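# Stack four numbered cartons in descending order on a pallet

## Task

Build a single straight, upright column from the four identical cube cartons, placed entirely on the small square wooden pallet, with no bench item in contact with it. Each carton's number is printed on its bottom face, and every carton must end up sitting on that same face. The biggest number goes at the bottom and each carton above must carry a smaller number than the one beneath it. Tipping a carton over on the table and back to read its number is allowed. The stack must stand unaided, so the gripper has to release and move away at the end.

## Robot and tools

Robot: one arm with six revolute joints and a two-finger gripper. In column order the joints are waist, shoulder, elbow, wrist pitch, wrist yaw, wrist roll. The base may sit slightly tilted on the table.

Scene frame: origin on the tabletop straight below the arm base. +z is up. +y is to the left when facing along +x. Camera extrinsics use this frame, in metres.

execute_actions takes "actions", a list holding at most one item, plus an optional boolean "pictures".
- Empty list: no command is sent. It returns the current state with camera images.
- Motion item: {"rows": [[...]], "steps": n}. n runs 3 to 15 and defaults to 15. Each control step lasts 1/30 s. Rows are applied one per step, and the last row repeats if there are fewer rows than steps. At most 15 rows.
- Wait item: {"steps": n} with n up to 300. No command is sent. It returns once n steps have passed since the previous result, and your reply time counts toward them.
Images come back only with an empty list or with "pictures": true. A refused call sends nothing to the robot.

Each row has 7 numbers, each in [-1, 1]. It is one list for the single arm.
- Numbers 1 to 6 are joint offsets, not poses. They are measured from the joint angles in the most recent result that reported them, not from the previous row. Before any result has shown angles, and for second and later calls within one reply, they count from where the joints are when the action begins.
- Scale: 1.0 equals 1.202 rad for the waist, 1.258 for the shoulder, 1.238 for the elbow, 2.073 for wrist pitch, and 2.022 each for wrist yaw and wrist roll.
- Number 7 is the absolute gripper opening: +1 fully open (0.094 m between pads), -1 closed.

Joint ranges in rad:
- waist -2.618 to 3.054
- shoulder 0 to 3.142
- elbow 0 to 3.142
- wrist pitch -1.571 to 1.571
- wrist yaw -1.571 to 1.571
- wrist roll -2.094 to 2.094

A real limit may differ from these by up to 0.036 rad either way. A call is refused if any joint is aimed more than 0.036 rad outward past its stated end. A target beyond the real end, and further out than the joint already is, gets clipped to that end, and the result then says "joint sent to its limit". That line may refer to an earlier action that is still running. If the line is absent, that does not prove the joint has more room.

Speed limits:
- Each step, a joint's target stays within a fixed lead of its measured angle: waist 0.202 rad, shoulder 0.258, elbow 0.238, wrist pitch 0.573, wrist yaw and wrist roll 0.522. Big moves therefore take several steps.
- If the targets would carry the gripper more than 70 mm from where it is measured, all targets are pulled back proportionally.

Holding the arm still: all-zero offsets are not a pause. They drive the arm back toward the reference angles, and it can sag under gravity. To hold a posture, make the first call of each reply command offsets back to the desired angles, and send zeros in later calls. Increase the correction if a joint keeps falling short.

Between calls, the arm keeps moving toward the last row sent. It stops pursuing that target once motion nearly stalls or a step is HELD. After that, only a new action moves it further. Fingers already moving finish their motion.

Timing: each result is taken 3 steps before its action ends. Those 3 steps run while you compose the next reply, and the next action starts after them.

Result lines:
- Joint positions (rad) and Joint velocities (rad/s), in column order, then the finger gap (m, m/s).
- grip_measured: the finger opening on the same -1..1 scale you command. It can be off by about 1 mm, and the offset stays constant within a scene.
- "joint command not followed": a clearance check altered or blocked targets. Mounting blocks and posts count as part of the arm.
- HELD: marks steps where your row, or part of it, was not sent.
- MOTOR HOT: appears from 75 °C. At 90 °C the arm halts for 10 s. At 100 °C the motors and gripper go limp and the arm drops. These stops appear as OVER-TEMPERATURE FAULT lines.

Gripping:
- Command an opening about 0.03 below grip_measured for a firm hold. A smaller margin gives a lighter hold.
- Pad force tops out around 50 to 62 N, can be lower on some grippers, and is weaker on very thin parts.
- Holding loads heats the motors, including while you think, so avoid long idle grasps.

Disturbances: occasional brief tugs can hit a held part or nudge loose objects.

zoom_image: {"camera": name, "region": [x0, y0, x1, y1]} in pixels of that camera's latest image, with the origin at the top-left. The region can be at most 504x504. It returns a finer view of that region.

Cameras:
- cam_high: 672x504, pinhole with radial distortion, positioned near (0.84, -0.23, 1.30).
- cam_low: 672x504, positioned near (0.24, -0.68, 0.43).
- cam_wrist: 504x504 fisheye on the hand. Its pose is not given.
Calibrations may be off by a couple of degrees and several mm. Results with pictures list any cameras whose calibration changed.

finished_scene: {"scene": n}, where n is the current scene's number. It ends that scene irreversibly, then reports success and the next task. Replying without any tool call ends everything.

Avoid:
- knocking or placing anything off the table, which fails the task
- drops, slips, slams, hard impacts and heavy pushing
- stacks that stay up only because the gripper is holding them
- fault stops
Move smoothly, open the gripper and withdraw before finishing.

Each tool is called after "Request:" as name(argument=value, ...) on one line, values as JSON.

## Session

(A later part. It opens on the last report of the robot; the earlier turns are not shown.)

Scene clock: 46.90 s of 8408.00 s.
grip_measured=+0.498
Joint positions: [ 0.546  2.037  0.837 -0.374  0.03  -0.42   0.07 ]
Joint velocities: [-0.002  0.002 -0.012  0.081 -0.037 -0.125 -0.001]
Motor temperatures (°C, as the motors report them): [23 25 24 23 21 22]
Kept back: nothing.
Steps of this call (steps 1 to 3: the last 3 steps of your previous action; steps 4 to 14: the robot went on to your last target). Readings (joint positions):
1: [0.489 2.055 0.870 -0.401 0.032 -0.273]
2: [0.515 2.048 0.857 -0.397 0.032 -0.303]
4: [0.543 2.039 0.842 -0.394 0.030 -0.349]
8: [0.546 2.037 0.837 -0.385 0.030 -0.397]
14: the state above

Request:
execute_actions(actions=[{"rows": [[0,0.003,0.005,0.012,0,-0.006,0.5],[0,0.012,0.005,0.02,0,-0.006,0.5],[0,0.025,0.005,0.031,0,-0.006,0.5],[0,0.042,0.005,0.044,0,-0.006,0.5],[0,0.062,0.005,0.058,0,-0.006,0.5],[0,0.084,0.005,0.073,0,-0.006,0.5],[0,0.107,0.005,0.088,0,-0.006,0.5],[0,0.131,0.005,0.102,0,-0.006,0.5],[0,0.154,0.005,0.116,0,-0.006,0.5],[0,0.176,0.005,0.128,0,-0.006,0.5],[0,0.196,0.005,0.138,0,-0.006,0.5],[0,0.213,0.005,0.146,0,-0.006,0.5],[0,0.226,0.005,0.151,0,-0.006,0.5],[0,0.235,0.005,0.154,0,-0.006,0.5],[0,0.238,0.005,0.155,0,-0.006,0.5]], "steps": 15}])

Request:
execute_actions(actions=[{"steps": 12}], pictures=true)

Scene clock: 47.53 s of 8408.00 s.
grip_measured=+0.498
Joint positions: [ 0.546  2.254  0.837 -0.178  0.03  -0.427  0.07 ]
Joint velocities: [-0.007  0.808 -0.027  0.505 -0.066  0.007  0.001]
Motor temperatures (°C, as the motors report them): [23 25 24 23 21 22]
Steps of this call (steps 1 to 7: the robot went on to your last target; steps 8 to 19: the first 12 steps of this action). Readings (joint positions):
8: [0.546 2.037 0.837 -0.371 0.030 -0.427]
9: [0.546 2.037 0.837 -0.370 0.030 -0.427]
11: [0.546 2.045 0.837 -0.354 0.030 -0.427]
15: [0.546 2.127 0.837 -0.270 0.030 -0.427]
19: the state above

Scene clock: 47.93 s of 8408.00 s.
grip_measured=+0.498
Joint positions: [ 0.546  2.336  0.837 -0.083  0.03  -0.427  0.07 ]
Joint velocities: [ 0.002 -0.002 -0.002  0.037  0.051  0.007  0.002]
Motor temperatures (°C, as the motors report them): [23 25 24 23 21 22]
Kept back: nothing.
Steps of this call (steps 1 to 3: the last 3 steps of your previous action; steps 4 to 12: the robot went on to your last target). Readings (joint positions):
1: [0.546 2.281 0.837 -0.160 0.030 -0.427]
2: [0.546 2.303 0.837 -0.146 0.030 -0.427]
4: [0.546 2.330 0.837 -0.126 0.030 -0.427]
8: [0.546 2.336 0.837 -0.099 0.030 -0.427]
12: the state above

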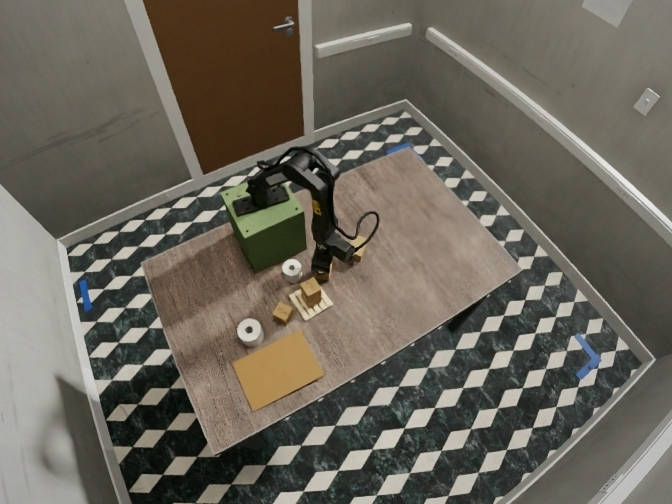

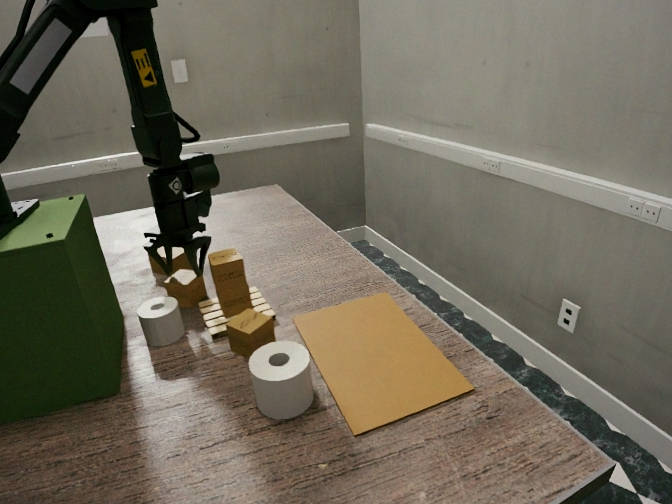

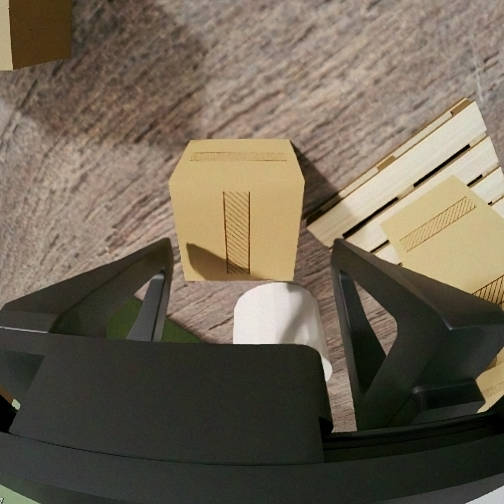

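Request:
execute_actions(actions=[{"rows": [[0.012,0.002,0.005,0.008,0,0,0.62],[0.015,0.008,0.005,0.011,0,0,0.62],[0.015,0.017,0.005,0.016,0,0,0.62],[0.015,0.03,0.005,0.024,0,0,0.62],[0.015,0.044,0.005,0.033,0,0,0.62],[0.015,0.06,0.005,0.043,0,0,0.62],[0.015,0.075,0.005,0.053,0,0,0.62],[0.015,0.09,0.005,0.063,0,0,0.62],[0.015,0.104,0.005,0.073,0,0,0.62],[0.015,0.115,0.005,0.081,0,0,0.62],[0.015,0.125,0.005,0.088,0,0,0.62],[0.015,0.132,0.005,0.093,0,0,0.62],[0.015,0.136,0.005,0.096,0,0,0.62],[0.015,0.139,0.005,0.098,0,0,0.62],[0.015,0.14,0.005,0.098,0,0,0.62]], "steps": 15}])

Request:
execute_actions(actions=[{"steps": 14}], pictures=true)

Scene clock: 48.50 s of 8408.00 s.
grip_measured=+0.618
Joint positions: [ 0.557  2.471  0.837  0.03   0.03  -0.427  0.076]
Joint velocities: [-0.002  0.471 -0.012  0.3   -0.081 -0.007 -0.001]
Motor temperatures (°C, as the motors report them): [23 25 24 23 21 22]
Steps of this call (steps 1 to 5: the robot went on to your last target; steps 6 to 17: the first 12 steps of this action). Readings (joint positions):
6: [0.546 2.336 0.837 -0.077 0.030 -0.427]
7: [0.548 2.336 0.837 -0.077 0.030 -0.427]
9: [0.552 2.338 0.837 -0.074 0.030 -0.427]
13: [0.557 2.391 0.837 -0.023 0.030 -0.427]
17: the state above

Scene clock: 48.97 s of 8408.00 s.
grip_measured=+0.618
Joint positions: [ 0.557  2.504  0.837  0.094  0.03  -0.427  0.076]
Joint velocities: [ 0.012 -0.012 -0.007 -0.066  0.007 -0.007 -0.   ]
Motor temperatures (°C, as the motors report them): [23 25 24 23 21 22]
Kept back: nothing.
Steps of this call (steps 1 to 3: the last 3 steps of your previous action; steps 4 to 14: the robot went on to your last target). Readings (joint positions):
1: [0.557 2.485 0.837 0.040 0.030 -0.427]
2: [0.557 2.495 0.837 0.047 0.030 -0.427]
4: [0.557 2.504 0.837 0.060 0.030 -0.427]
8: [0.557 2.504 0.837 0.083 0.030 -0.427]
14: the state above

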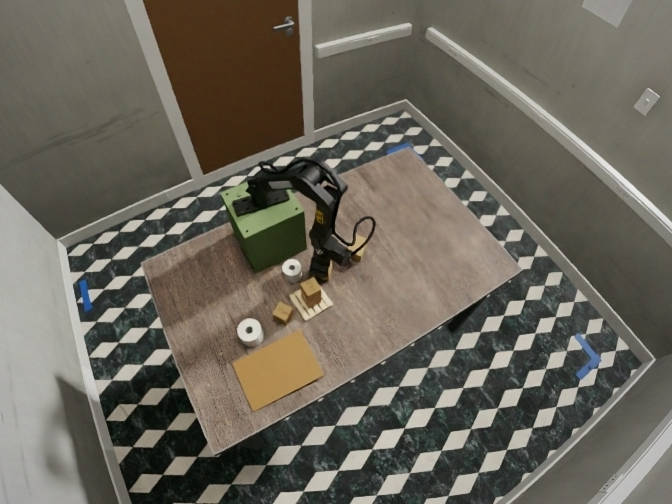

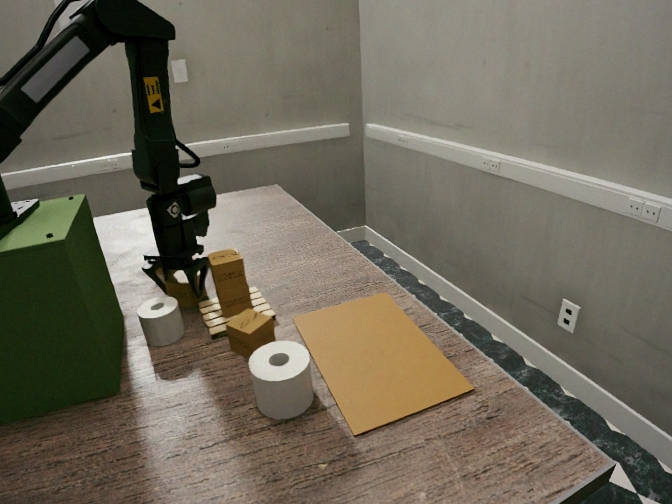

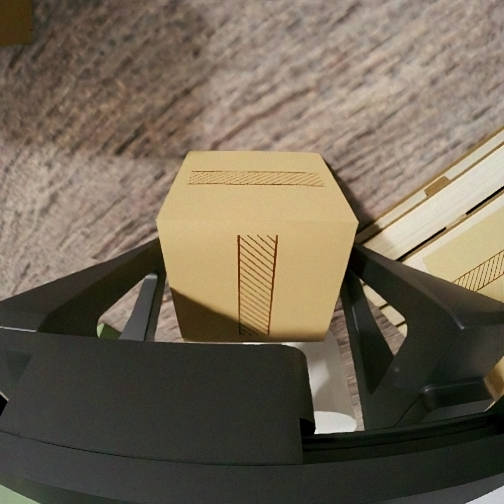

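Request:
execute_actions(actions=[{"rows": [[0,0,0.005,0.012,0,0,0.52],[0,0,0.005,0.012,0,0,0.42],[0,0,0.005,0.012,0,0,0.33],[0,0,0.005,0.012,0,0,0.25],[0,0,0.005,0.012,0,0,0.19],[0,0,0.005,0.012,0,0,0.14],[0,0,0.005,0.012,0,0,0.11],[0,0,0.005,0.012,0,0,0.09]], "steps": 12}])

Request:
execute_actions(actions=[{"rows": [[0,-0.006,0.005,-0.006,0,0,0.09],[0,-0.023,0.005,-0.02,0,0,0.09],[0,-0.05,0.005,-0.04,0,0,0.09],[0,-0.084,0.005,-0.063,0,0,0.09],[0,-0.124,0.005,-0.089,0,0,0.09],[0,-0.169,0.005,-0.117,0,0,0.09],[0,-0.216,0.005,-0.145,0,0,0.09],[0,-0.264,0.005,-0.173,0,0,0.09],[0,-0.311,0.005,-0.2,0,0,0.09],[0,-0.356,0.005,-0.225,0,0,0.09],[0,-0.396,0.005,-0.247,0,0,0.09],[0,-0.43,0.005,-0.266,0,0,0.09],[0,-0.457,0.005,-0.28,0,0,0.09],[0,-0.474,0.005,-0.288,0,0,0.09],[0,-0.48,0.005,-0.291,0,0,0.09]], "steps": 15}])

Request:
execute_actions(actions=[{"steps": 9}])

Scene clock: 49.50 s of 8408.00 s.
grip_measured=+0.135
Joint positions: [ 0.557  2.504  0.837  0.097  0.03  -0.427  0.053]
Joint velocities: [-0.002  0.002 -0.002 -0.037  0.007 -0.022 -0.   ]
Motor temperatures (°C, as the motors report them): [23 25 24 23 21 22]
Steps of this call (steps 1 to 7: the robot went on to your last target; steps 8 to 16: the first 9 steps of this action). Readings (joint positions):
8: [0.557 2.504 0.837 0.097 0.030 -0.427]
9: [0.557 2.504 0.837 0.097 0.030 -0.427]
11: [0.557 2.504 0.837 0.097 0.030 -0.427]
15: [0.557 2.504 0.837 0.097 0.030 -0.427]
16: the state above

Scene clock: 50.00 s of 8408.00 s.
grip_measured=+0.135
Joint positions: [ 0.557  2.061  0.837 -0.25   0.03  -0.427  0.053]
Joint velocities: [-0.002 -1.761  0.002 -1.048  0.007 -0.022 -0.   ]
Motor temperatures (°C, as the motors report them): [23 25 24 23 21 22]
Steps of this call (steps 1 to 3: the last 3 steps of your previous action; steps 4 to 15: the first 12 steps of this action, its rows measured from where the robot was after step 3). Readings (joint positions):
3: [0.557 2.504 0.837 0.097 0.030 -0.427]
4: [0.557 2.504 0.837 0.097 0.030 -0.427]
5: [0.557 2.504 0.837 0.095 0.030 -0.427]
7: [0.557 2.487 0.837 0.062 0.030 -0.427]
11: [0.557 2.322 0.837 -0.097 0.030 -0.427]
15: the state above

Scene clock: 50.30 s of 8408.00 s.
grip_measured=+0.135
Joint positions: [ 0.557  1.897  0.837 -0.451  0.03  -0.427  0.053]
Joint velocities: [-0.027 -0.002  0.002 -0.33   0.11  -0.007 -0.002]
Motor temperatures (°C, as the motors report them): [23 25 24 23 21 22]
Kept back: nothing.
Steps of this call (steps 1 to 3: the last 3 steps of your previous action; steps 4 to 9: the robot went on to your last target). Readings (joint positions):
1: [0.557 2.004 0.837 -0.283 0.030 -0.427]
2: [0.557 1.958 0.837 -0.314 0.030 -0.427]
4: [0.557 1.905 0.837 -0.363 0.030 -0.427]
8: [0.557 1.897 0.837 -0.439 0.030 -0.427]
9: the state above

Request:
execute_actions(actions=[{"rows": [[-0.004,0.001,0.002,-0.026,-0.011,0.003,0.09],[-0.015,0.005,0.007,-0.028,-0.011,0.011,0.09],[-0.032,0.011,0.015,-0.03,-0.011,0.023,0.09],[-0.053,0.019,0.026,-0.032,-0.011,0.039,0.09],[-0.079,0.029,0.039,-0.034,-0.011,0.057,0.09],[-0.107,0.039,0.052,-0.037,-0.011,0.077,0.09],[-0.137,0.05,0.067,-0.04,-0.011,0.099,0.09],[-0.167,0.06,0.082,-0.043,-0.011,0.121,0.09],[-0.197,0.071,0.097,-0.046,-0.011,0.143,0.09],[-0.225,0.081,0.11,-0.049,-0.011,0.163,0.09],[-0.251,0.091,0.123,-0.051,-0.011,0.181,0.09],[-0.272,0.099,0.134,-0.053,-0.011,0.197,0.09],[-0.289,0.105,0.142,-0.055,-0.011,0.209,0.09],[-0.3,0.109,0.147,-0.056,-0.011,0.217,0.09],[-0.304,0.11,0.149,-0.056,-0.011,0.22,0.09]], "steps": 15}])

Request:
execute_actions(actions=[{"steps": 18}], pictures=true)

Scene clock: 50.93 s of 8408.00 s.
grip_measured=+0.135
Joint positions: [ 0.283  1.995  0.955 -0.525  0.01  -0.178  0.053]
Joint velocities: [-0.989  0.32   0.505 -0.037 -0.037  0.974 -0.001]
Motor temperatures (°C, as the motors report them): [23 25 24 23 21 22]
Steps of this call (steps 1 to 7: the robot went on to your last target; steps 8 to 19: the first 12 steps of this action). Readings (joint positions):
8: [0.557 1.897 0.837 -0.486 0.029 -0.427]
9: [0.555 1.897 0.837 -0.487 0.027 -0.425]
11: [0.541 1.898 0.837 -0.490 0.020 -0.407]
15: [0.433 1.939 0.881 -0.516 0.011 -0.315]
19: the state above

Scene clock: 51.53 s of 8408.00 s.
grip_measured=+0.135
Joint positions: [ 0.184  2.023  0.998 -0.551  0.015  0.008  0.053]
Joint velocities: [-0.007 -0.002  0.007 -0.007  0.007  0.066  0.001]
Motor temperatures (°C, as the motors report them): [23 25 24 23 21 22]
Kept back: nothing.
Steps of this call (steps 1 to 3: the last 3 steps of your previous action; steps 4 to 18: the robot went on to your last target). Readings (joint positions):
1: [0.251 2.005 0.971 -0.525 0.011 -0.145]
2: [0.224 2.013 0.983 -0.526 0.011 -0.115]
4: [0.190 2.021 0.997 -0.526 0.014 -0.068]
8: [0.183 2.023 0.998 -0.538 0.015 -0.021]
18: the state above

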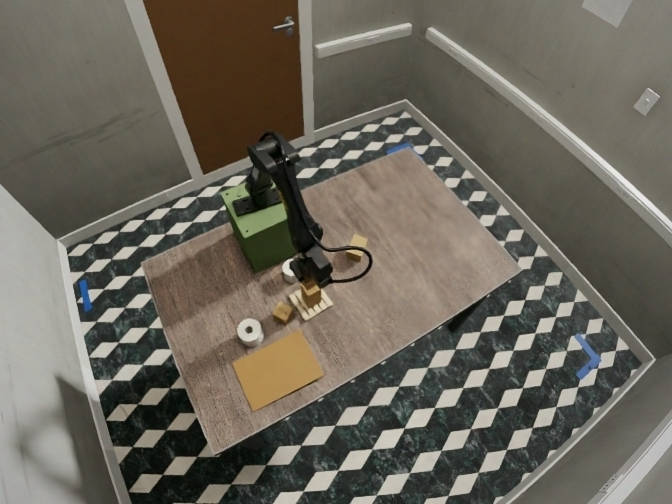

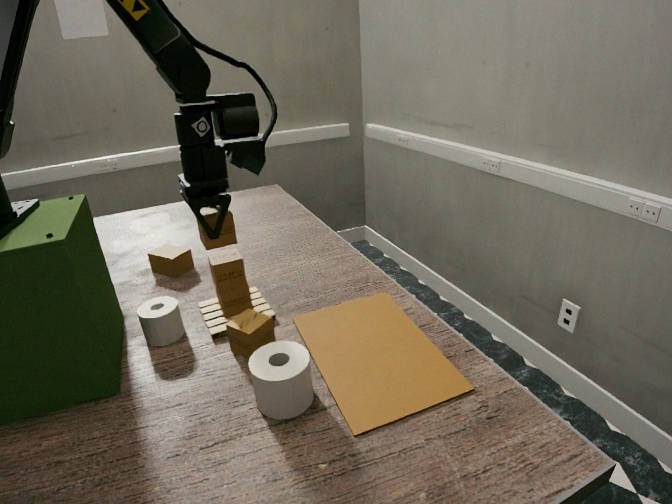

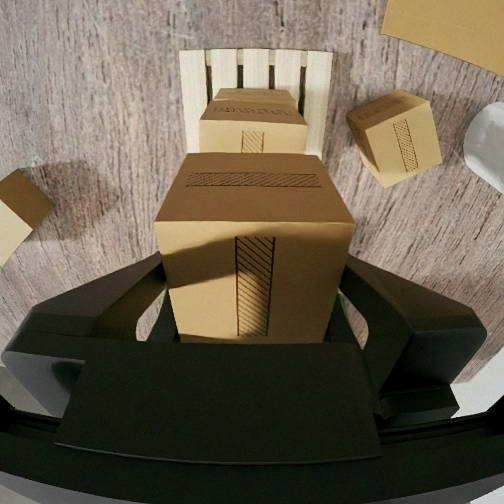

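Request:
execute_actions(actions=[])

Scene clock: 52.00 s of 8408.00 s.
grip_measured=+0.135
Joint positions: [ 0.184  2.023  0.998 -0.551  0.015  0.011  0.053]
Joint velocities: [ 0.002 -0.007 -0.002  0.022  0.081  0.037  0.001]
Motor temperatures (°C, as the motors report them): [23 25 24 23 21 22]
Kept back: nothing.
Steps of this call (steps 1 to 14: the robot went on to your last target). Readings (joint positions):
1: [0.184 2.023 0.998 -0.551 0.015 0.008]
2: [0.184 2.023 0.998 -0.551 0.015 0.009]
4: [0.184 2.023 0.998 -0.551 0.015 0.010]
8: [0.184 2.023 0.998 -0.551 0.015 0.011]
14: the state above
The arm was judged still, so your last target was given up. Only a new action makes it travel on or press farther. Fingers that are still opening or closing keep moving.

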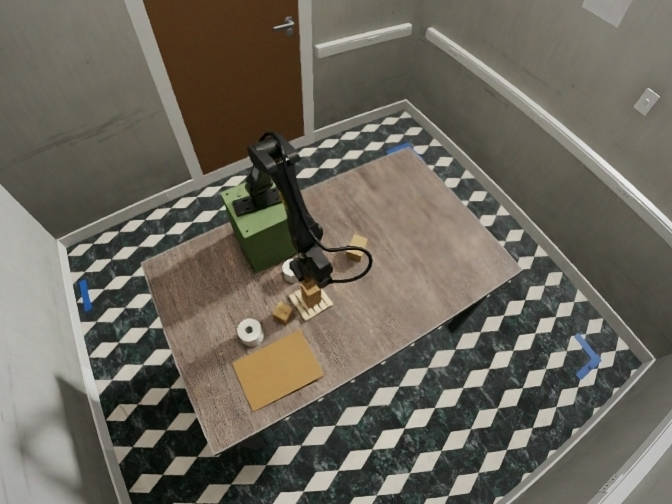

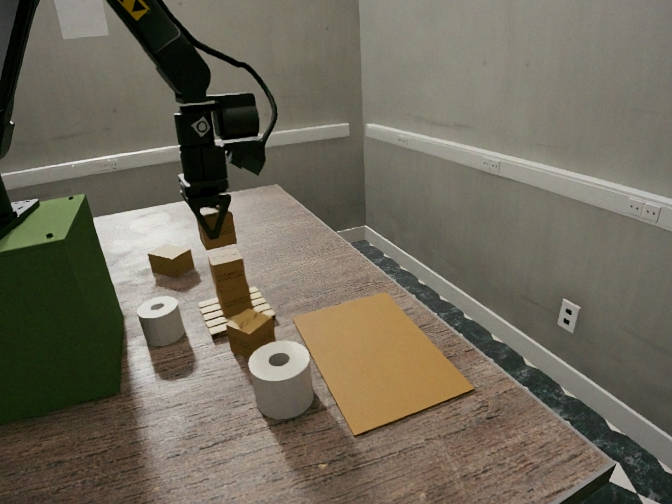

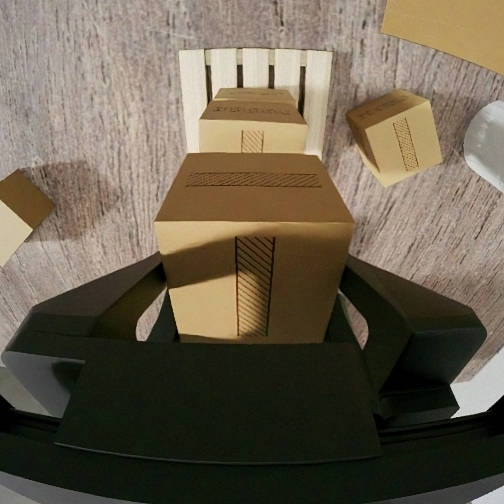

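Request:
execute_actions(actions=[{"rows":[[0,0.002,0.002,0.002,0,0,0.09],[0,0.006,0.004,0.005,0,0,0.09],[0,0.012,0.006,0.009,0,0,0.09],[0,0.02,0.008,0.014,0,0,0.09],[0,0.028,0.01,0.02,0,0,0.09],[0,0.037,0.012,0.026,0,0,0.09],[0,0.045,0.014,0.032,0,0,0.09],[0,0.053,0.015,0.037,0,0,0.09],[0,0.059,0.016,0.041,0,0,0.09],[0,0.063,0.017,0.044,0,0,0.09],[0,0.065,0.018,0.045,0,0,0.09]],"steps":15}])

Request:
execute_actions(actions=[{"steps":12}], pictures=true)

Scene clock: 52.63 s of 8408.00 s.
grip_measured=+0.135
Joint positions: [ 0.184  2.095  0.998 -0.502  0.015  0.011  0.053]
Joint velocities: [-0.017  0.164 -0.007  0.125  0.007 -0.051  0.   ]
Motor temperatures (°C, as the motors report them): [23 25 24 23 21 22]
Steps of this call (steps 1 to 7: nothing new was sent; steps 8 to 19: the first 12 steps of this action). Readings (joint positions):
8: [0.184 2.023 0.998 -0.551 0.015 0.011]
9: [0.184 2.023 0.998 -0.551 0.015 0.011]
11: [0.184 2.024 0.998 -0.551 0.015 0.011]
15: [0.184 2.055 0.998 -0.527 0.015 0.011]
19: the state above

Scene clock: 53.03 s of 8408.00 s.
grip_measured=+0.135
Joint positions: [ 0.184  2.102  0.998 -0.482  0.015  0.011  0.053]
Joint velocities: [-0.002 -0.017 -0.007  0.022  0.007 -0.007  0.001]
Motor temperatures (°C, as the motors report them): [23 25 24 23 21 22]
Kept back: nothing.
Steps of this call (steps 1 to 3: the last 3 steps of your previous action; steps 4 to 12: the robot went on to your last target). Readings (joint positions):
1: [0.184 2.100 0.998 -0.499 0.015 0.011]
2: [0.184 2.101 0.998 -0.497 0.015 0.011]
4: [0.184 2.102 0.998 -0.492 0.015 0.011]
8: [0.184 2.102 0.998 -0.485 0.015 0.011]
12: the state above

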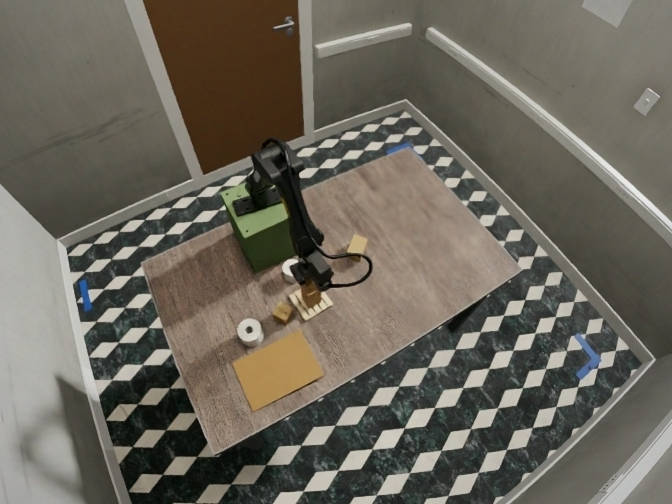

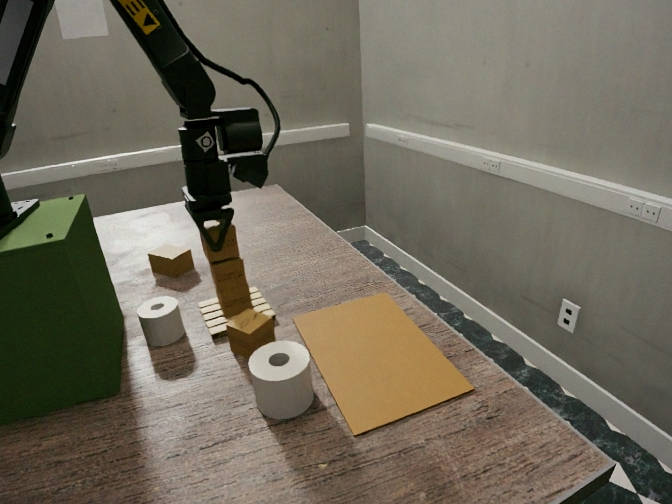

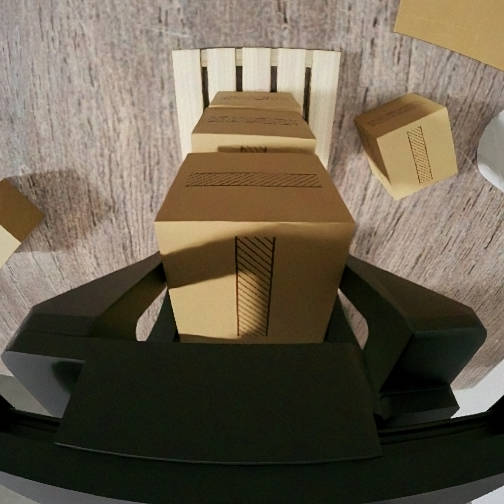

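Request:
zoom_image(camera="cam_low", region=[170, 200, 290, 330])

Region (170, 200, 290, 330) of cam_low's 672x504 image, scaled by 3.877, with more detail than that image has; it fills the left 465 columns of this view, and the rest is white.

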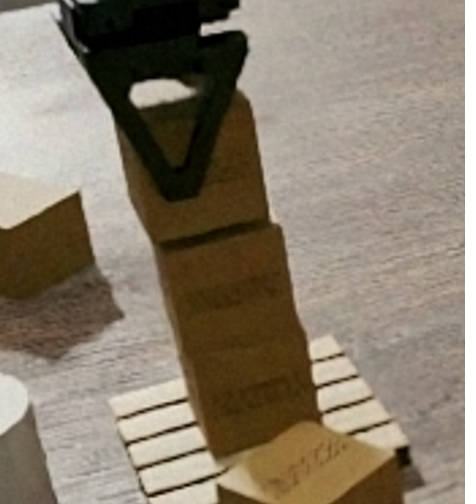

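Request:
execute_actions(actions=[{"rows":[[0,0,0.01,0.008,0,0,0.09],[0,0,0.018,0.013,0,0,0.09],[0,0,0.022,0.017,0,0,0.09],[0,0,0.025,0.019,0,0,0.09]],"steps":15}])

Request:
execute_actions(actions=[{"steps":10}], pictures=true)

Scene clock: 53.57 s of 8408.00 s.
grip_measured=+0.135
Joint positions: [ 0.184  2.102  0.998 -0.468  0.015  0.011  0.053]
Joint velocities: [-0.007 -0.007 -0.012  0.051  0.007 -0.051  0.   ]
Motor temperatures (°C, as the motors report them): [23 25 24 23 21 22]
Steps of this call (steps 1 to 4: the robot went on to your last target; steps 5 to 16: the first 12 steps of this action). Readings (joint positions):
5: [0.184 2.102 0.998 -0.482 0.015 0.011]
6: [0.184 2.102 0.998 -0.482 0.015 0.011]
8: [0.184 2.102 0.998 -0.479 0.015 0.011]
12: [0.184 2.102 0.998 -0.471 0.015 0.011]
16: the state above

Scene clock: 53.90 s of 8408.00 s.
grip_measured=+0.135
Joint positions: [ 0.184  2.102  0.998 -0.467  0.015  0.011  0.053]
Joint velocities: [ 0.002 -0.012  0.002  0.007  0.007  0.007 -0.001]
Motor temperatures (°C, as the motors report them): [23 25 24 23 21 22]
Kept back: nothing.
Steps of this call (steps 1 to 3: the last 3 steps of your previous action; steps 4 to 10: the robot went on to your last target). Readings (joint positions):
1: [0.184 2.102 0.998 -0.468 0.015 0.011]
2: [0.184 2.102 0.998 -0.468 0.015 0.011]
4: [0.184 2.102 0.998 -0.468 0.015 0.011]
8: [0.184 2.102 0.998 -0.467 0.015 0.011]
10: the state above

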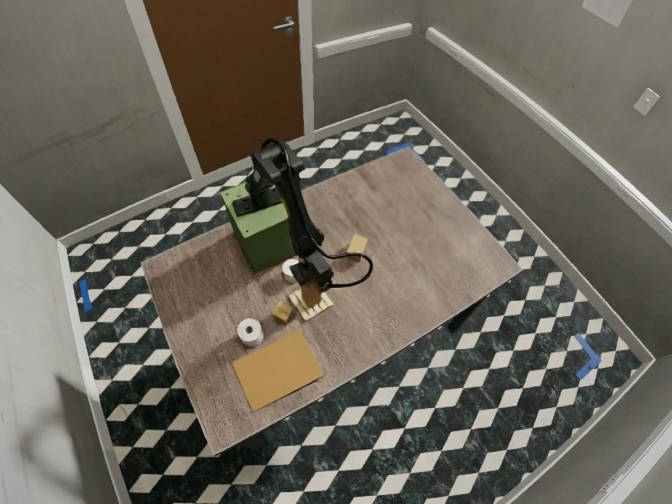

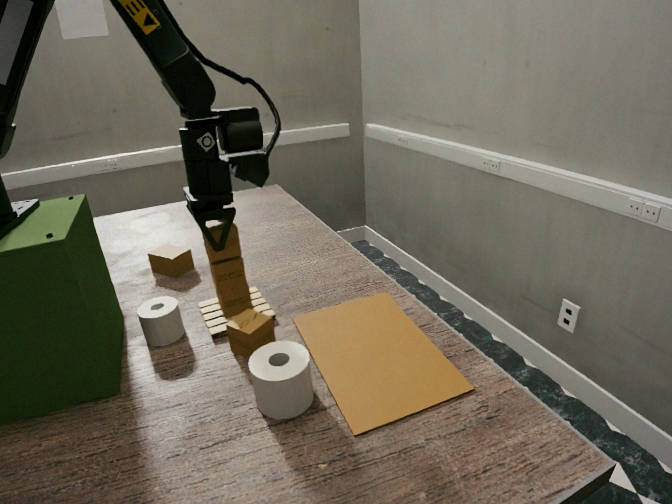

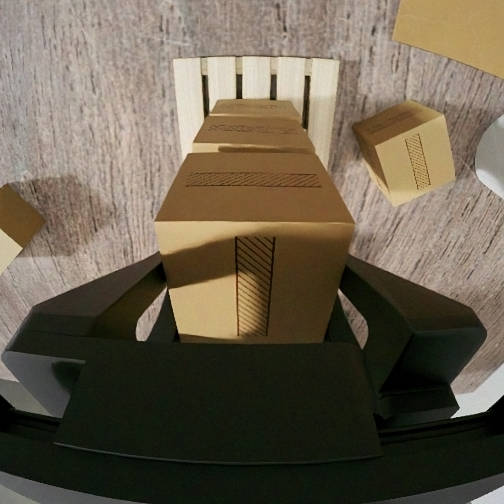

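Request:
execute_actions(actions=[{"rows":[[0,0,0.005,0.01,0,0,0.09],[0,0,0.005,0.016,0,0,0.09],[0,0.004,0.005,0.021,0,0,0.09],[0,0.008,0.005,0.025,0,0,0.09],[0,0.012,0.005,0.026,0,0,0.09],[0,0.015,0.005,0.026,0,0,0.09],[0,0.018,0.005,0.026,0,0,0.09],[0,0.02,0.005,0.026,0,0,0.09],[0,0.022,0.005,0.026,0,0,0.09],[0,0.024,0.005,0.026,0,0,0.09],[0,0.026,0.005,0.026,0,0,0.09]],"steps":15}])

Request:
execute_actions(actions=[{"steps":10}], pictures=true)

Scene clock: 54.50 s of 8408.00 s.
grip_measured=+0.135
Joint positions: [ 0.184  2.119  0.998 -0.438  0.015  0.011  0.053]
Joint velocities: [-0.007  0.1    0.002  0.051  0.022 -0.022  0.   ]
Motor temperatures (°C, as the motors report them): [23 25 24 23 21 22]
Steps of this call (steps 1 to 6: the robot went on to your last target; steps 7 to 18: the first 12 steps of this action). Readings (joint positions):
7: [0.184 2.102 0.998 -0.467 0.015 0.011]
8: [0.184 2.102 0.998 -0.466 0.015 0.011]
10: [0.184 2.102 0.998 -0.460 0.015 0.011]
14: [0.184 2.104 0.998 -0.444 0.015 0.011]
18: the state above

Scene clock: 54.83 s of 8408.00 s.
grip_measured=+0.135
Joint positions: [ 0.184  2.124  0.998 -0.437  0.015  0.011  0.053]
Joint velocities: [-0.012  0.002  0.012 -0.037  0.007 -0.037 -0.   ]
Motor temperatures (°C, as the motors report them): [23 25 24 23 21 22]
Kept back: nothing.
Steps of this call (steps 1 to 3: the last 3 steps of your previous action; steps 4 to 10: the robot went on to your last target). Readings (joint positions):
1: [0.184 2.122 0.998 -0.438 0.015 0.011]
2: [0.184 2.124 0.998 -0.438 0.015 0.011]
4: [0.184 2.124 0.998 -0.437 0.015 0.011]
8: [0.184 2.124 0.998 -0.437 0.015 0.011]
10: the state above

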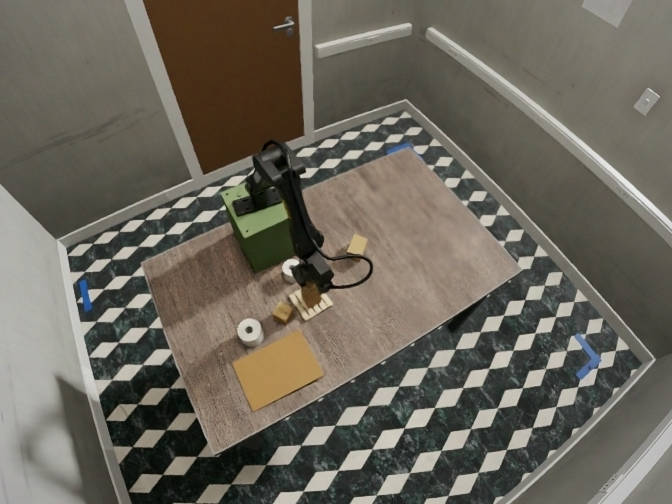

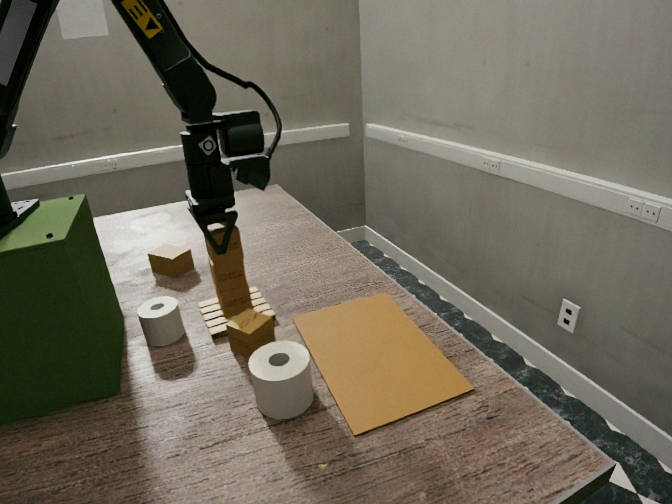

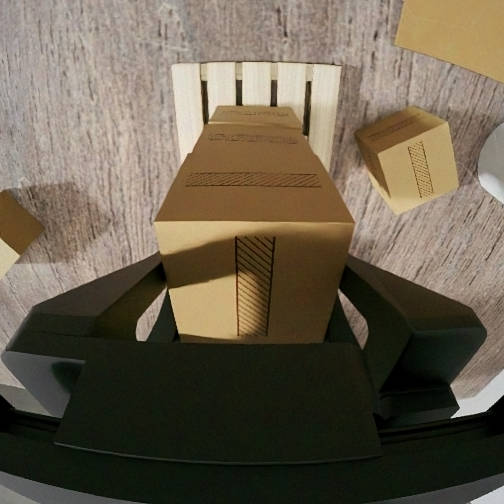

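Request:
zoom_image(camera="cam_low", region=[170, 200, 290, 330])

Region (170, 200, 290, 330) of cam_low's 672x504 image, scaled by 3.877, with more detail than that image has; it fills the left 465 columns of this view, and the rest is white.

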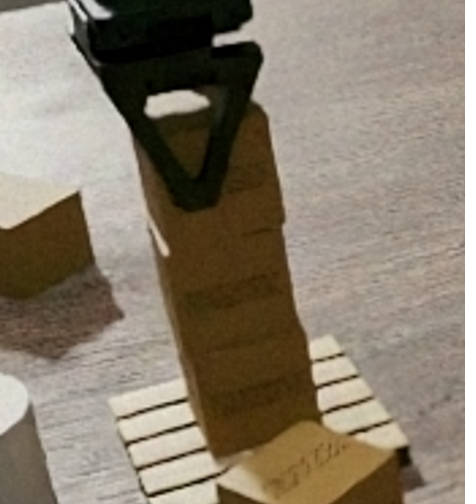

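Request:
execute_actions(actions=[{"rows":[[0,0,0.005,0,0,0,0.15],[0,0,0.005,0,0,0,0.22],[0,0,0.005,0,0,0,0.3],[0,0,0.005,0,0,0,0.4],[0,0,0.005,0,0,0,0.5],[0,0,0.005,0,0,0,0.55]],"steps":10}])

Request:
execute_actions(actions=[{"rows":[[0,-0.004,0.005,-0.003,0,0,0.55],[0,-0.014,0.005,-0.009,0,0,0.55],[0,-0.03,0.006,-0.019,0,0,0.55],[0,-0.05,0.008,-0.031,0,0,0.55],[0,-0.072,0.01,-0.045,0,0,0.55],[0,-0.095,0.012,-0.059,0,0,0.55],[0,-0.117,0.014,-0.073,0,0,0.55],[0,-0.137,0.016,-0.085,0,0,0.55],[0,-0.153,0.018,-0.095,0,0,0.55],[0,-0.164,0.02,-0.102,0,0,0.55],[0,-0.17,0.02,-0.106,0,0,0.55]],"steps":15}], pictures=true)

Scene clock: 60.03 s of 8408.00 s.
grip_measured=+0.542
Joint positions: [ 0.184  2.124  0.998 -0.437  0.015  0.011  0.072]
Joint velocities: [-0.012  0.002 -0.002  0.037 -0.007 -0.022  0.013]
Motor temperatures (°C, as the motors report them): [23 25 24 23 21 22]
Steps of this call (steps 1 to 15: the robot went on to your last target; steps 16 to 90: nothing new was sent; then 1.97 s passed at rest; steps 91 to 97: the first 7 steps of this action). Readings (joint positions):
91: [0.184 2.124 0.998 -0.437 0.015 0.011]
92: [0.184 2.124 0.998 -0.437 0.015 0.011]
94: [0.184 2.124 0.998 -0.437 0.015 0.011]
97: the state above

Scene clock: 60.53 s of 8408.00 s.
grip_measured=+0.548
Joint positions: [ 0.184  1.933  1.001 -0.585  0.015  0.011  0.073]
Joint velocities: [-0.002 -0.452  0.071 -0.374 -0.007  0.022 -0.001]
Motor temperatures (°C, as the motors report them): [23 25 24 23 21 22]
Steps of this call (steps 1 to 3: the last 3 steps of your previous action; steps 4 to 15: the first 12 steps of this action, its rows measured from where the robot was after step 3). Readings (joint positions):
3: [0.184 2.124 0.998 -0.437 0.015 0.011]
4: [0.184 2.124 0.998 -0.437 0.015 0.011]
5: [0.184 2.124 0.998 -0.437 0.015 0.011]
7: [0.184 2.118 0.998 -0.447 0.015 0.011]
11: [0.184 2.038 0.998 -0.521 0.015 0.011]
15: the state above

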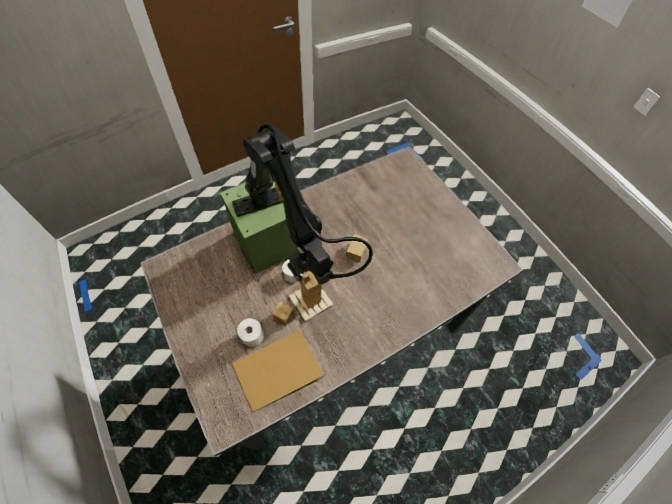

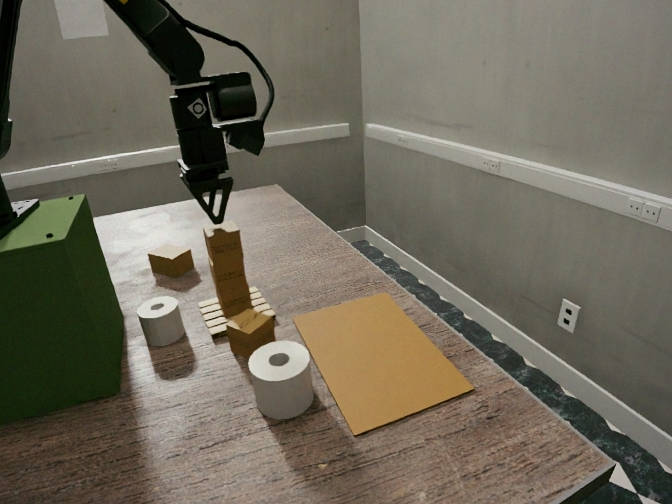

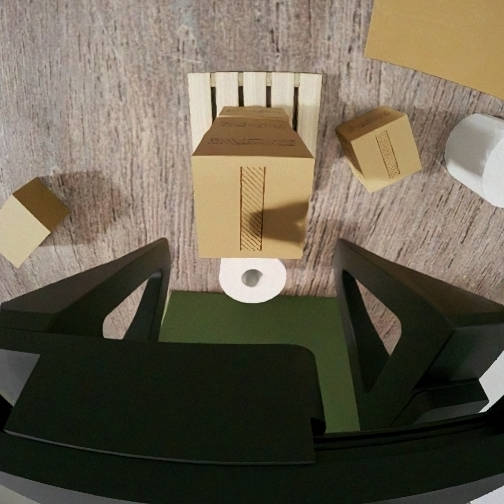

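Request:
execute_actions(actions=[{"rows":[[-0.004,-0.014,0.016,-0.03,0,-0.006,0.55],[-0.016,-0.012,0.02,-0.03,0.001,-0.024,0.55],[-0.035,-0.006,0.028,-0.03,0.002,-0.052,0.55],[-0.06,0.003,0.039,-0.03,0.003,-0.088,0.56],[-0.089,0.015,0.052,-0.03,0.004,-0.131,0.57],[-0.121,0.029,0.067,-0.03,0.006,-0.178,0.58],[-0.155,0.045,0.082,-0.03,0.007,-0.228,0.6],[-0.189,0.062,0.097,-0.03,0.008,-0.278,0.6],[-0.221,0.079,0.112,-0.03,0.01,-0.325,0.6],[-0.25,0.095,0.125,-0.03,0.011,-0.368,0.6],[-0.275,0.11,0.136,-0.03,0.012,-0.404,0.6],[-0.294,0.122,0.143,-0.03,0.013,-0.432,0.6],[-0.306,0.13,0.147,-0.03,0.014,-0.45,0.6],[-0.31,0.133,0.149,-0.03,0.014,-0.456,0.6]],"steps":15}])

Request:
execute_actions(actions=[{"steps":10}])

Scene clock: 61.57 s of 8408.00 s.
grip_measured=+0.598
Joint positions: [-0.119  2.043  1.143 -0.643  0.025 -0.557  0.075]
Joint velocities: [-1.062  0.535  0.374  0.037  0.198 -2.044 -0.   ]
Motor temperatures (°C, as the motors report them): [23 25 25 23 21 22]
Steps of this call (steps 1 to 3: the last 3 steps of your previous action; steps 4 to 19: the robot went on to your last target; steps 20 to 31: the first 12 steps of this action). Readings (joint positions):
20: [0.184 1.917 1.007 -0.641 0.015 0.010]
21: [0.183 1.917 1.007 -0.641 0.015 0.003]
23: [0.167 1.918 1.009 -0.642 0.014 -0.041]
27: [0.047 1.962 1.066 -0.648 0.013 -0.259]
31: the state above

Scene clock: 61.90 s of 8408.00 s.
grip_measured=+0.598
Joint positions: [-0.196  2.096  1.162 -0.641  0.049 -0.867  0.075]
Joint velocities: [ 0.022 -0.002  0.017 -0.037  0.037 -0.271 -0.   ]
Motor temperatures (°C, as the motors report them): [23 25 25 23 21 22]
Kept back: nothing.
Steps of this call (steps 1 to 3: the last 3 steps of your previous action; steps 4 to 10: the robot went on to your last target). Readings (joint positions):
1: [-0.153 2.060 1.154 -0.641 0.031 -0.623]
2: [-0.178 2.074 1.160 -0.640 0.037 -0.678]
4: [-0.205 2.090 1.162 -0.640 0.047 -0.759]
8: [-0.200 2.096 1.162 -0.641 0.049 -0.845]
10: the state above

Request:
execute_actions(actions=[{"rows":[[0,0.004,0.01,0.004,-0.002,-0.022,0.6],[0,0.015,0.015,0.013,-0.004,-0.022,0.62],[0,0.032,0.02,0.025,-0.006,-0.022,0.64],[0,0.054,0.024,0.04,-0.008,-0.022,0.66],[0,0.08,0.027,0.057,-0.01,-0.022,0.68],[0,0.108,0.027,0.075,-0.012,-0.022,0.7],[0,0.138,0.027,0.094,-0.012,-0.022,0.7],[0,0.167,0.027,0.112,-0.012,-0.022,0.7],[0,0.195,0.027,0.129,-0.012,-0.022,0.7],[0,0.221,0.027,0.144,-0.012,-0.022,0.7],[0,0.243,0.027,0.156,-0.012,-0.022,0.7],[0,0.26,0.027,0.165,-0.012,-0.022,0.7],[0,0.271,0.027,0.171,-0.012,-0.022,0.7],[0,0.275,0.027,0.173,-0.012,-0.022,0.7]],"steps":15}])

Request:
execute_actions(actions=[{"steps":14}], pictures=true)

Scene clock: 62.63 s of 8408.00 s.
grip_measured=+0.698
Joint positions: [-0.195  2.368  1.185 -0.413  0.043 -0.904  0.08 ]
Joint velocities: [ 0.007  1.072 -0.017  0.637  0.022 -0.007 -0.001]
Motor temperatures (°C, as the motors report them): [23 25 25 23 21 22]
Steps of this call (steps 1 to 10: the robot went on to your last target; steps 11 to 22: the first 12 steps of this action). Readings (joint positions):
11: [-0.195 2.096 1.162 -0.641 0.049 -0.901]
12: [-0.195 2.096 1.162 -0.640 0.049 -0.902]
14: [-0.195 2.107 1.164 -0.628 0.049 -0.903]
18: [-0.195 2.211 1.183 -0.534 0.045 -0.904]
22: the state above

Scene clock: 63.10 s of 8408.00 s.
grip_measured=+0.698
Joint positions: [-0.195  2.46   1.185 -0.307  0.042 -0.904  0.08 ]
Joint velocities: [-0.022  0.007 -0.012  0.007 -0.007 -0.007  0.001]
Motor temperatures (°C, as the motors report them): [23 25 25 23 21 22]
Kept back: nothing.
Steps of this call (steps 1 to 3: the last 3 steps of your previous action; steps 4 to 14: the robot went on to your last target). Readings (joint positions):
1: [-0.195 2.402 1.185 -0.392 0.043 -0.904]
2: [-0.195 2.429 1.185 -0.377 0.043 -0.904]
4: [-0.195 2.458 1.185 -0.360 0.043 -0.904]
8: [-0.195 2.460 1.185 -0.326 0.042 -0.904]
14: the state above

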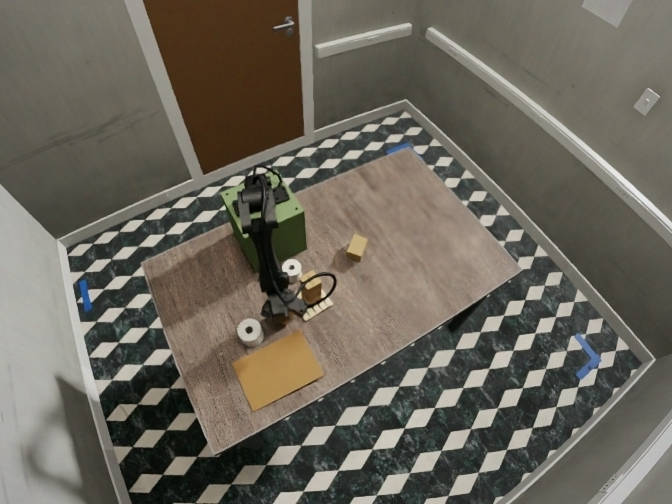

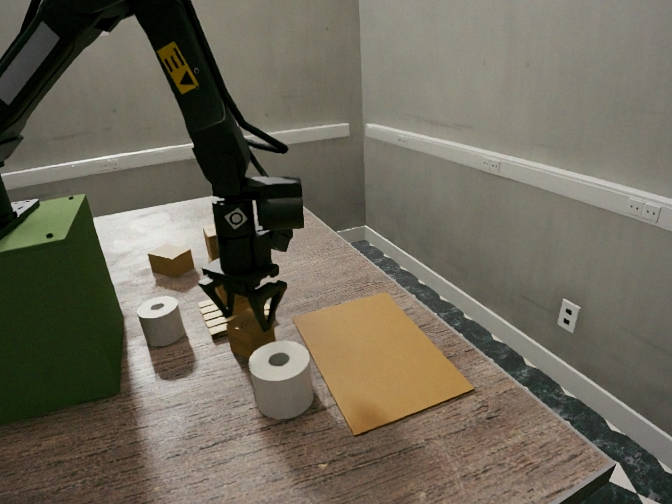

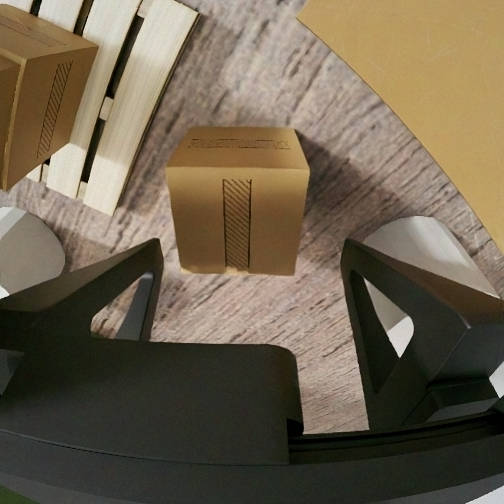

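Request:
execute_actions(actions=[{"rows":[[0.004,0.002,0.004,0.008,0,0,0.7],[0.008,0.006,0.004,0.016,0,0,0.7],[0.011,0.013,0.004,0.025,0,0,0.7],[0.012,0.022,0.004,0.034,0,0,0.7],[0.012,0.032,0.004,0.043,0,0,0.7],[0.012,0.043,0.004,0.052,0,0,0.7],[0.012,0.054,0.004,0.06,0,0,0.7],[0.012,0.065,0.004,0.067,0,0,0.7],[0.012,0.076,0.004,0.073,0,0,0.7],[0.012,0.085,0.004,0.077,0,0,0.7],[0.012,0.093,0.004,0.079,0,0,0.7],[0.012,0.099,0.004,0.08,0,0,0.7],[0.012,0.102,0.004,0.08,0,0,0.7],[0.012,0.103,0.004,0.08,0,0,0.7]],"steps":15}])

Request:
execute_actions(actions=[{"steps":12}], pictures=true)

Scene clock: 63.80 s of 8408.00 s.
grip_measured=+0.698
Joint positions: [-0.188  2.554  1.185 -0.19   0.042 -0.904  0.08 ]
Joint velocities: [-0.002  0.413  0.002  0.212 -0.007  0.007 -0.001]
Motor temperatures (°C, as the motors report them): [23 25 25 23 21 22]
Steps of this call (steps 1 to 9: the robot went on to your last target; steps 10 to 21: the first 12 steps of this action). Readings (joint positions):
10: [-0.195 2.460 1.185 -0.302 0.042 -0.904]
11: [-0.195 2.460 1.185 -0.301 0.042 -0.904]
13: [-0.194 2.462 1.185 -0.292 0.042 -0.904]
17: [-0.189 2.493 1.185 -0.236 0.042 -0.904]
21: the state above

Scene clock: 64.20 s of 8408.00 s.
grip_measured=+0.698
Joint positions: [-0.188  2.588  1.185 -0.164  0.042 -0.904  0.08 ]
Joint velocities: [-0.012 -0.002 -0.012  0.022 -0.022 -0.081 -0.   ]
Motor temperatures (°C, as the motors report them): [23 25 25 23 21 22]
Kept back: nothing.
Steps of this call (steps 1 to 3: the last 3 steps of your previous action; steps 4 to 12: the robot went on to your last target). Readings (joint positions):
1: [-0.188 2.567 1.185 -0.184 0.042 -0.904]
2: [-0.188 2.577 1.185 -0.182 0.042 -0.904]
4: [-0.188 2.588 1.185 -0.181 0.042 -0.904]
8: [-0.188 2.588 1.185 -0.170 0.042 -0.904]
12: the state above

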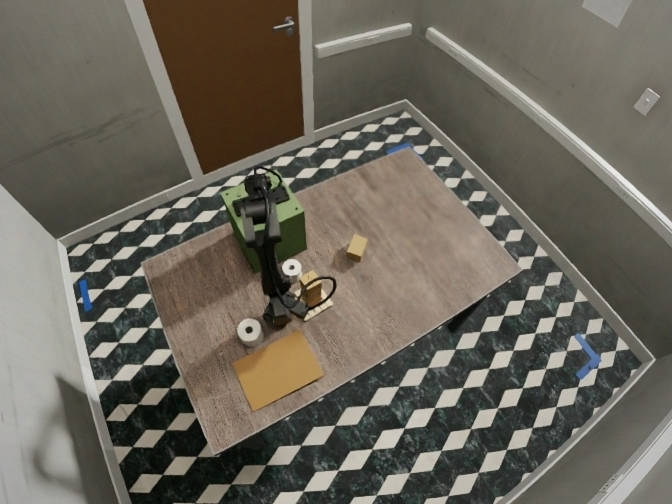

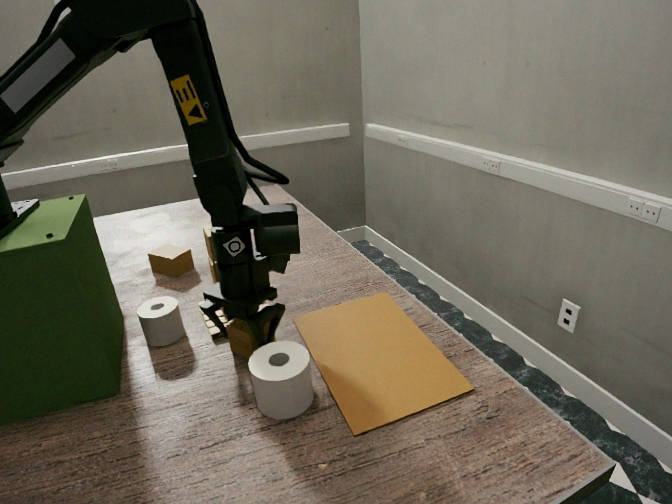

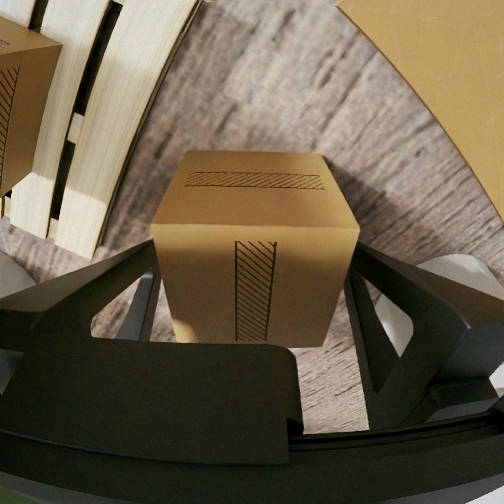

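Good. Close.

Request:
execute_actions(actions=[{"rows":[[0,0,0.004,0,0,0,0.6],[0,0,0.004,0,0,0,0.48],[0,0,0.004,0,0,0,0.36],[0,0,0.004,0,0,0,0.27],[0,0,0.004,0,0,0,0.21],[0,0,0.004,0,0,0,0.17],[0,0,0.004,0,0,0,0.14],[0,0,0.004,0,0,0,0.115],[0,0,0.004,0,0,0,0.09]],"steps":13}])

Scene clock: 64.67 s of 8408.00 s.
grip_measured=+0.137
Joint positions: [-0.188  2.588  1.185 -0.162  0.042 -0.904  0.053]
Joint velocities: [ 0.002  0.002  0.012  0.007 -0.037 -0.007  0.001]
Motor temperatures (°C, as the motors report them): [23 25 25 23 21 22]
Steps of this call (steps 1 to 4: the robot went on to your last target; steps 5 to 14: the first 10 steps of this action). Readings (joint positions):
5: [-0.188 2.588 1.185 -0.162 0.042 -0.904]
6: [-0.188 2.588 1.185 -0.162 0.042 -0.904]
8: [-0.188 2.588 1.185 -0.162 0.042 -0.904]
12: [-0.188 2.588 1.185 -0.162 0.042 -0.904]
14: the state above

Request:
execute_actions(actions=[{"rows":[[0,-0.003,0.003,-0.003,0,0,0.09],[0,-0.01,0.002,-0.008,0,0,0.09],[0,-0.021,0,-0.015,0,0,0.09],[0,-0.036,-0.003,-0.024,0,0,0.09],[0,-0.054,-0.007,-0.034,0,0,0.09],[0,-0.075,-0.011,-0.046,0,0.005,0.09],[0,-0.098,-0.016,-0.059,0,0.015,0.09],[0,-0.123,-0.021,-0.073,0,0.03,0.09],[0,-0.15,-0.026,-0.088,0,0.05,0.09],[0,-0.178,-0.031,-0.103,0,0.075,0.09],[0,-0.207,-0.036,-0.118,0,0.1,0.09],[0,-0.236,-0.041,-0.133,0,0.125,0.09],[0,-0.265,-0.046,-0.148,0,0.15,0.09],[0,-0.294,-0.051,-0.163,0,0.175,0.09],[0,-0.323,-0.056,-0.178,0,0.2,0.09]],"steps":15}])

Scene clock: 65.33 s of 8408.00 s.
grip_measured=+0.137
Joint positions: [-0.188  2.39   1.154 -0.321  0.042 -0.795  0.053]
Joint velocities: [ 0.002 -1.145 -0.1   -0.769  0.007  0.886 -0.001]
Motor temperatures (°C, as the motors report them): [23 25 24 23 21 22]
Steps of this call (steps 1 to 3: the last 3 steps of your previous action; steps 4 to 8: the robot went on to your last target; steps 9 to 20: the first 12 steps of this action). Readings (joint positions):
9: [-0.188 2.588 1.185 -0.162 0.042 -0.904]
10: [-0.188 2.588 1.185 -0.162 0.042 -0.904]
12: [-0.188 2.586 1.185 -0.167 0.042 -0.904]
16: [-0.188 2.530 1.175 -0.227 0.042 -0.892]
20: the state above


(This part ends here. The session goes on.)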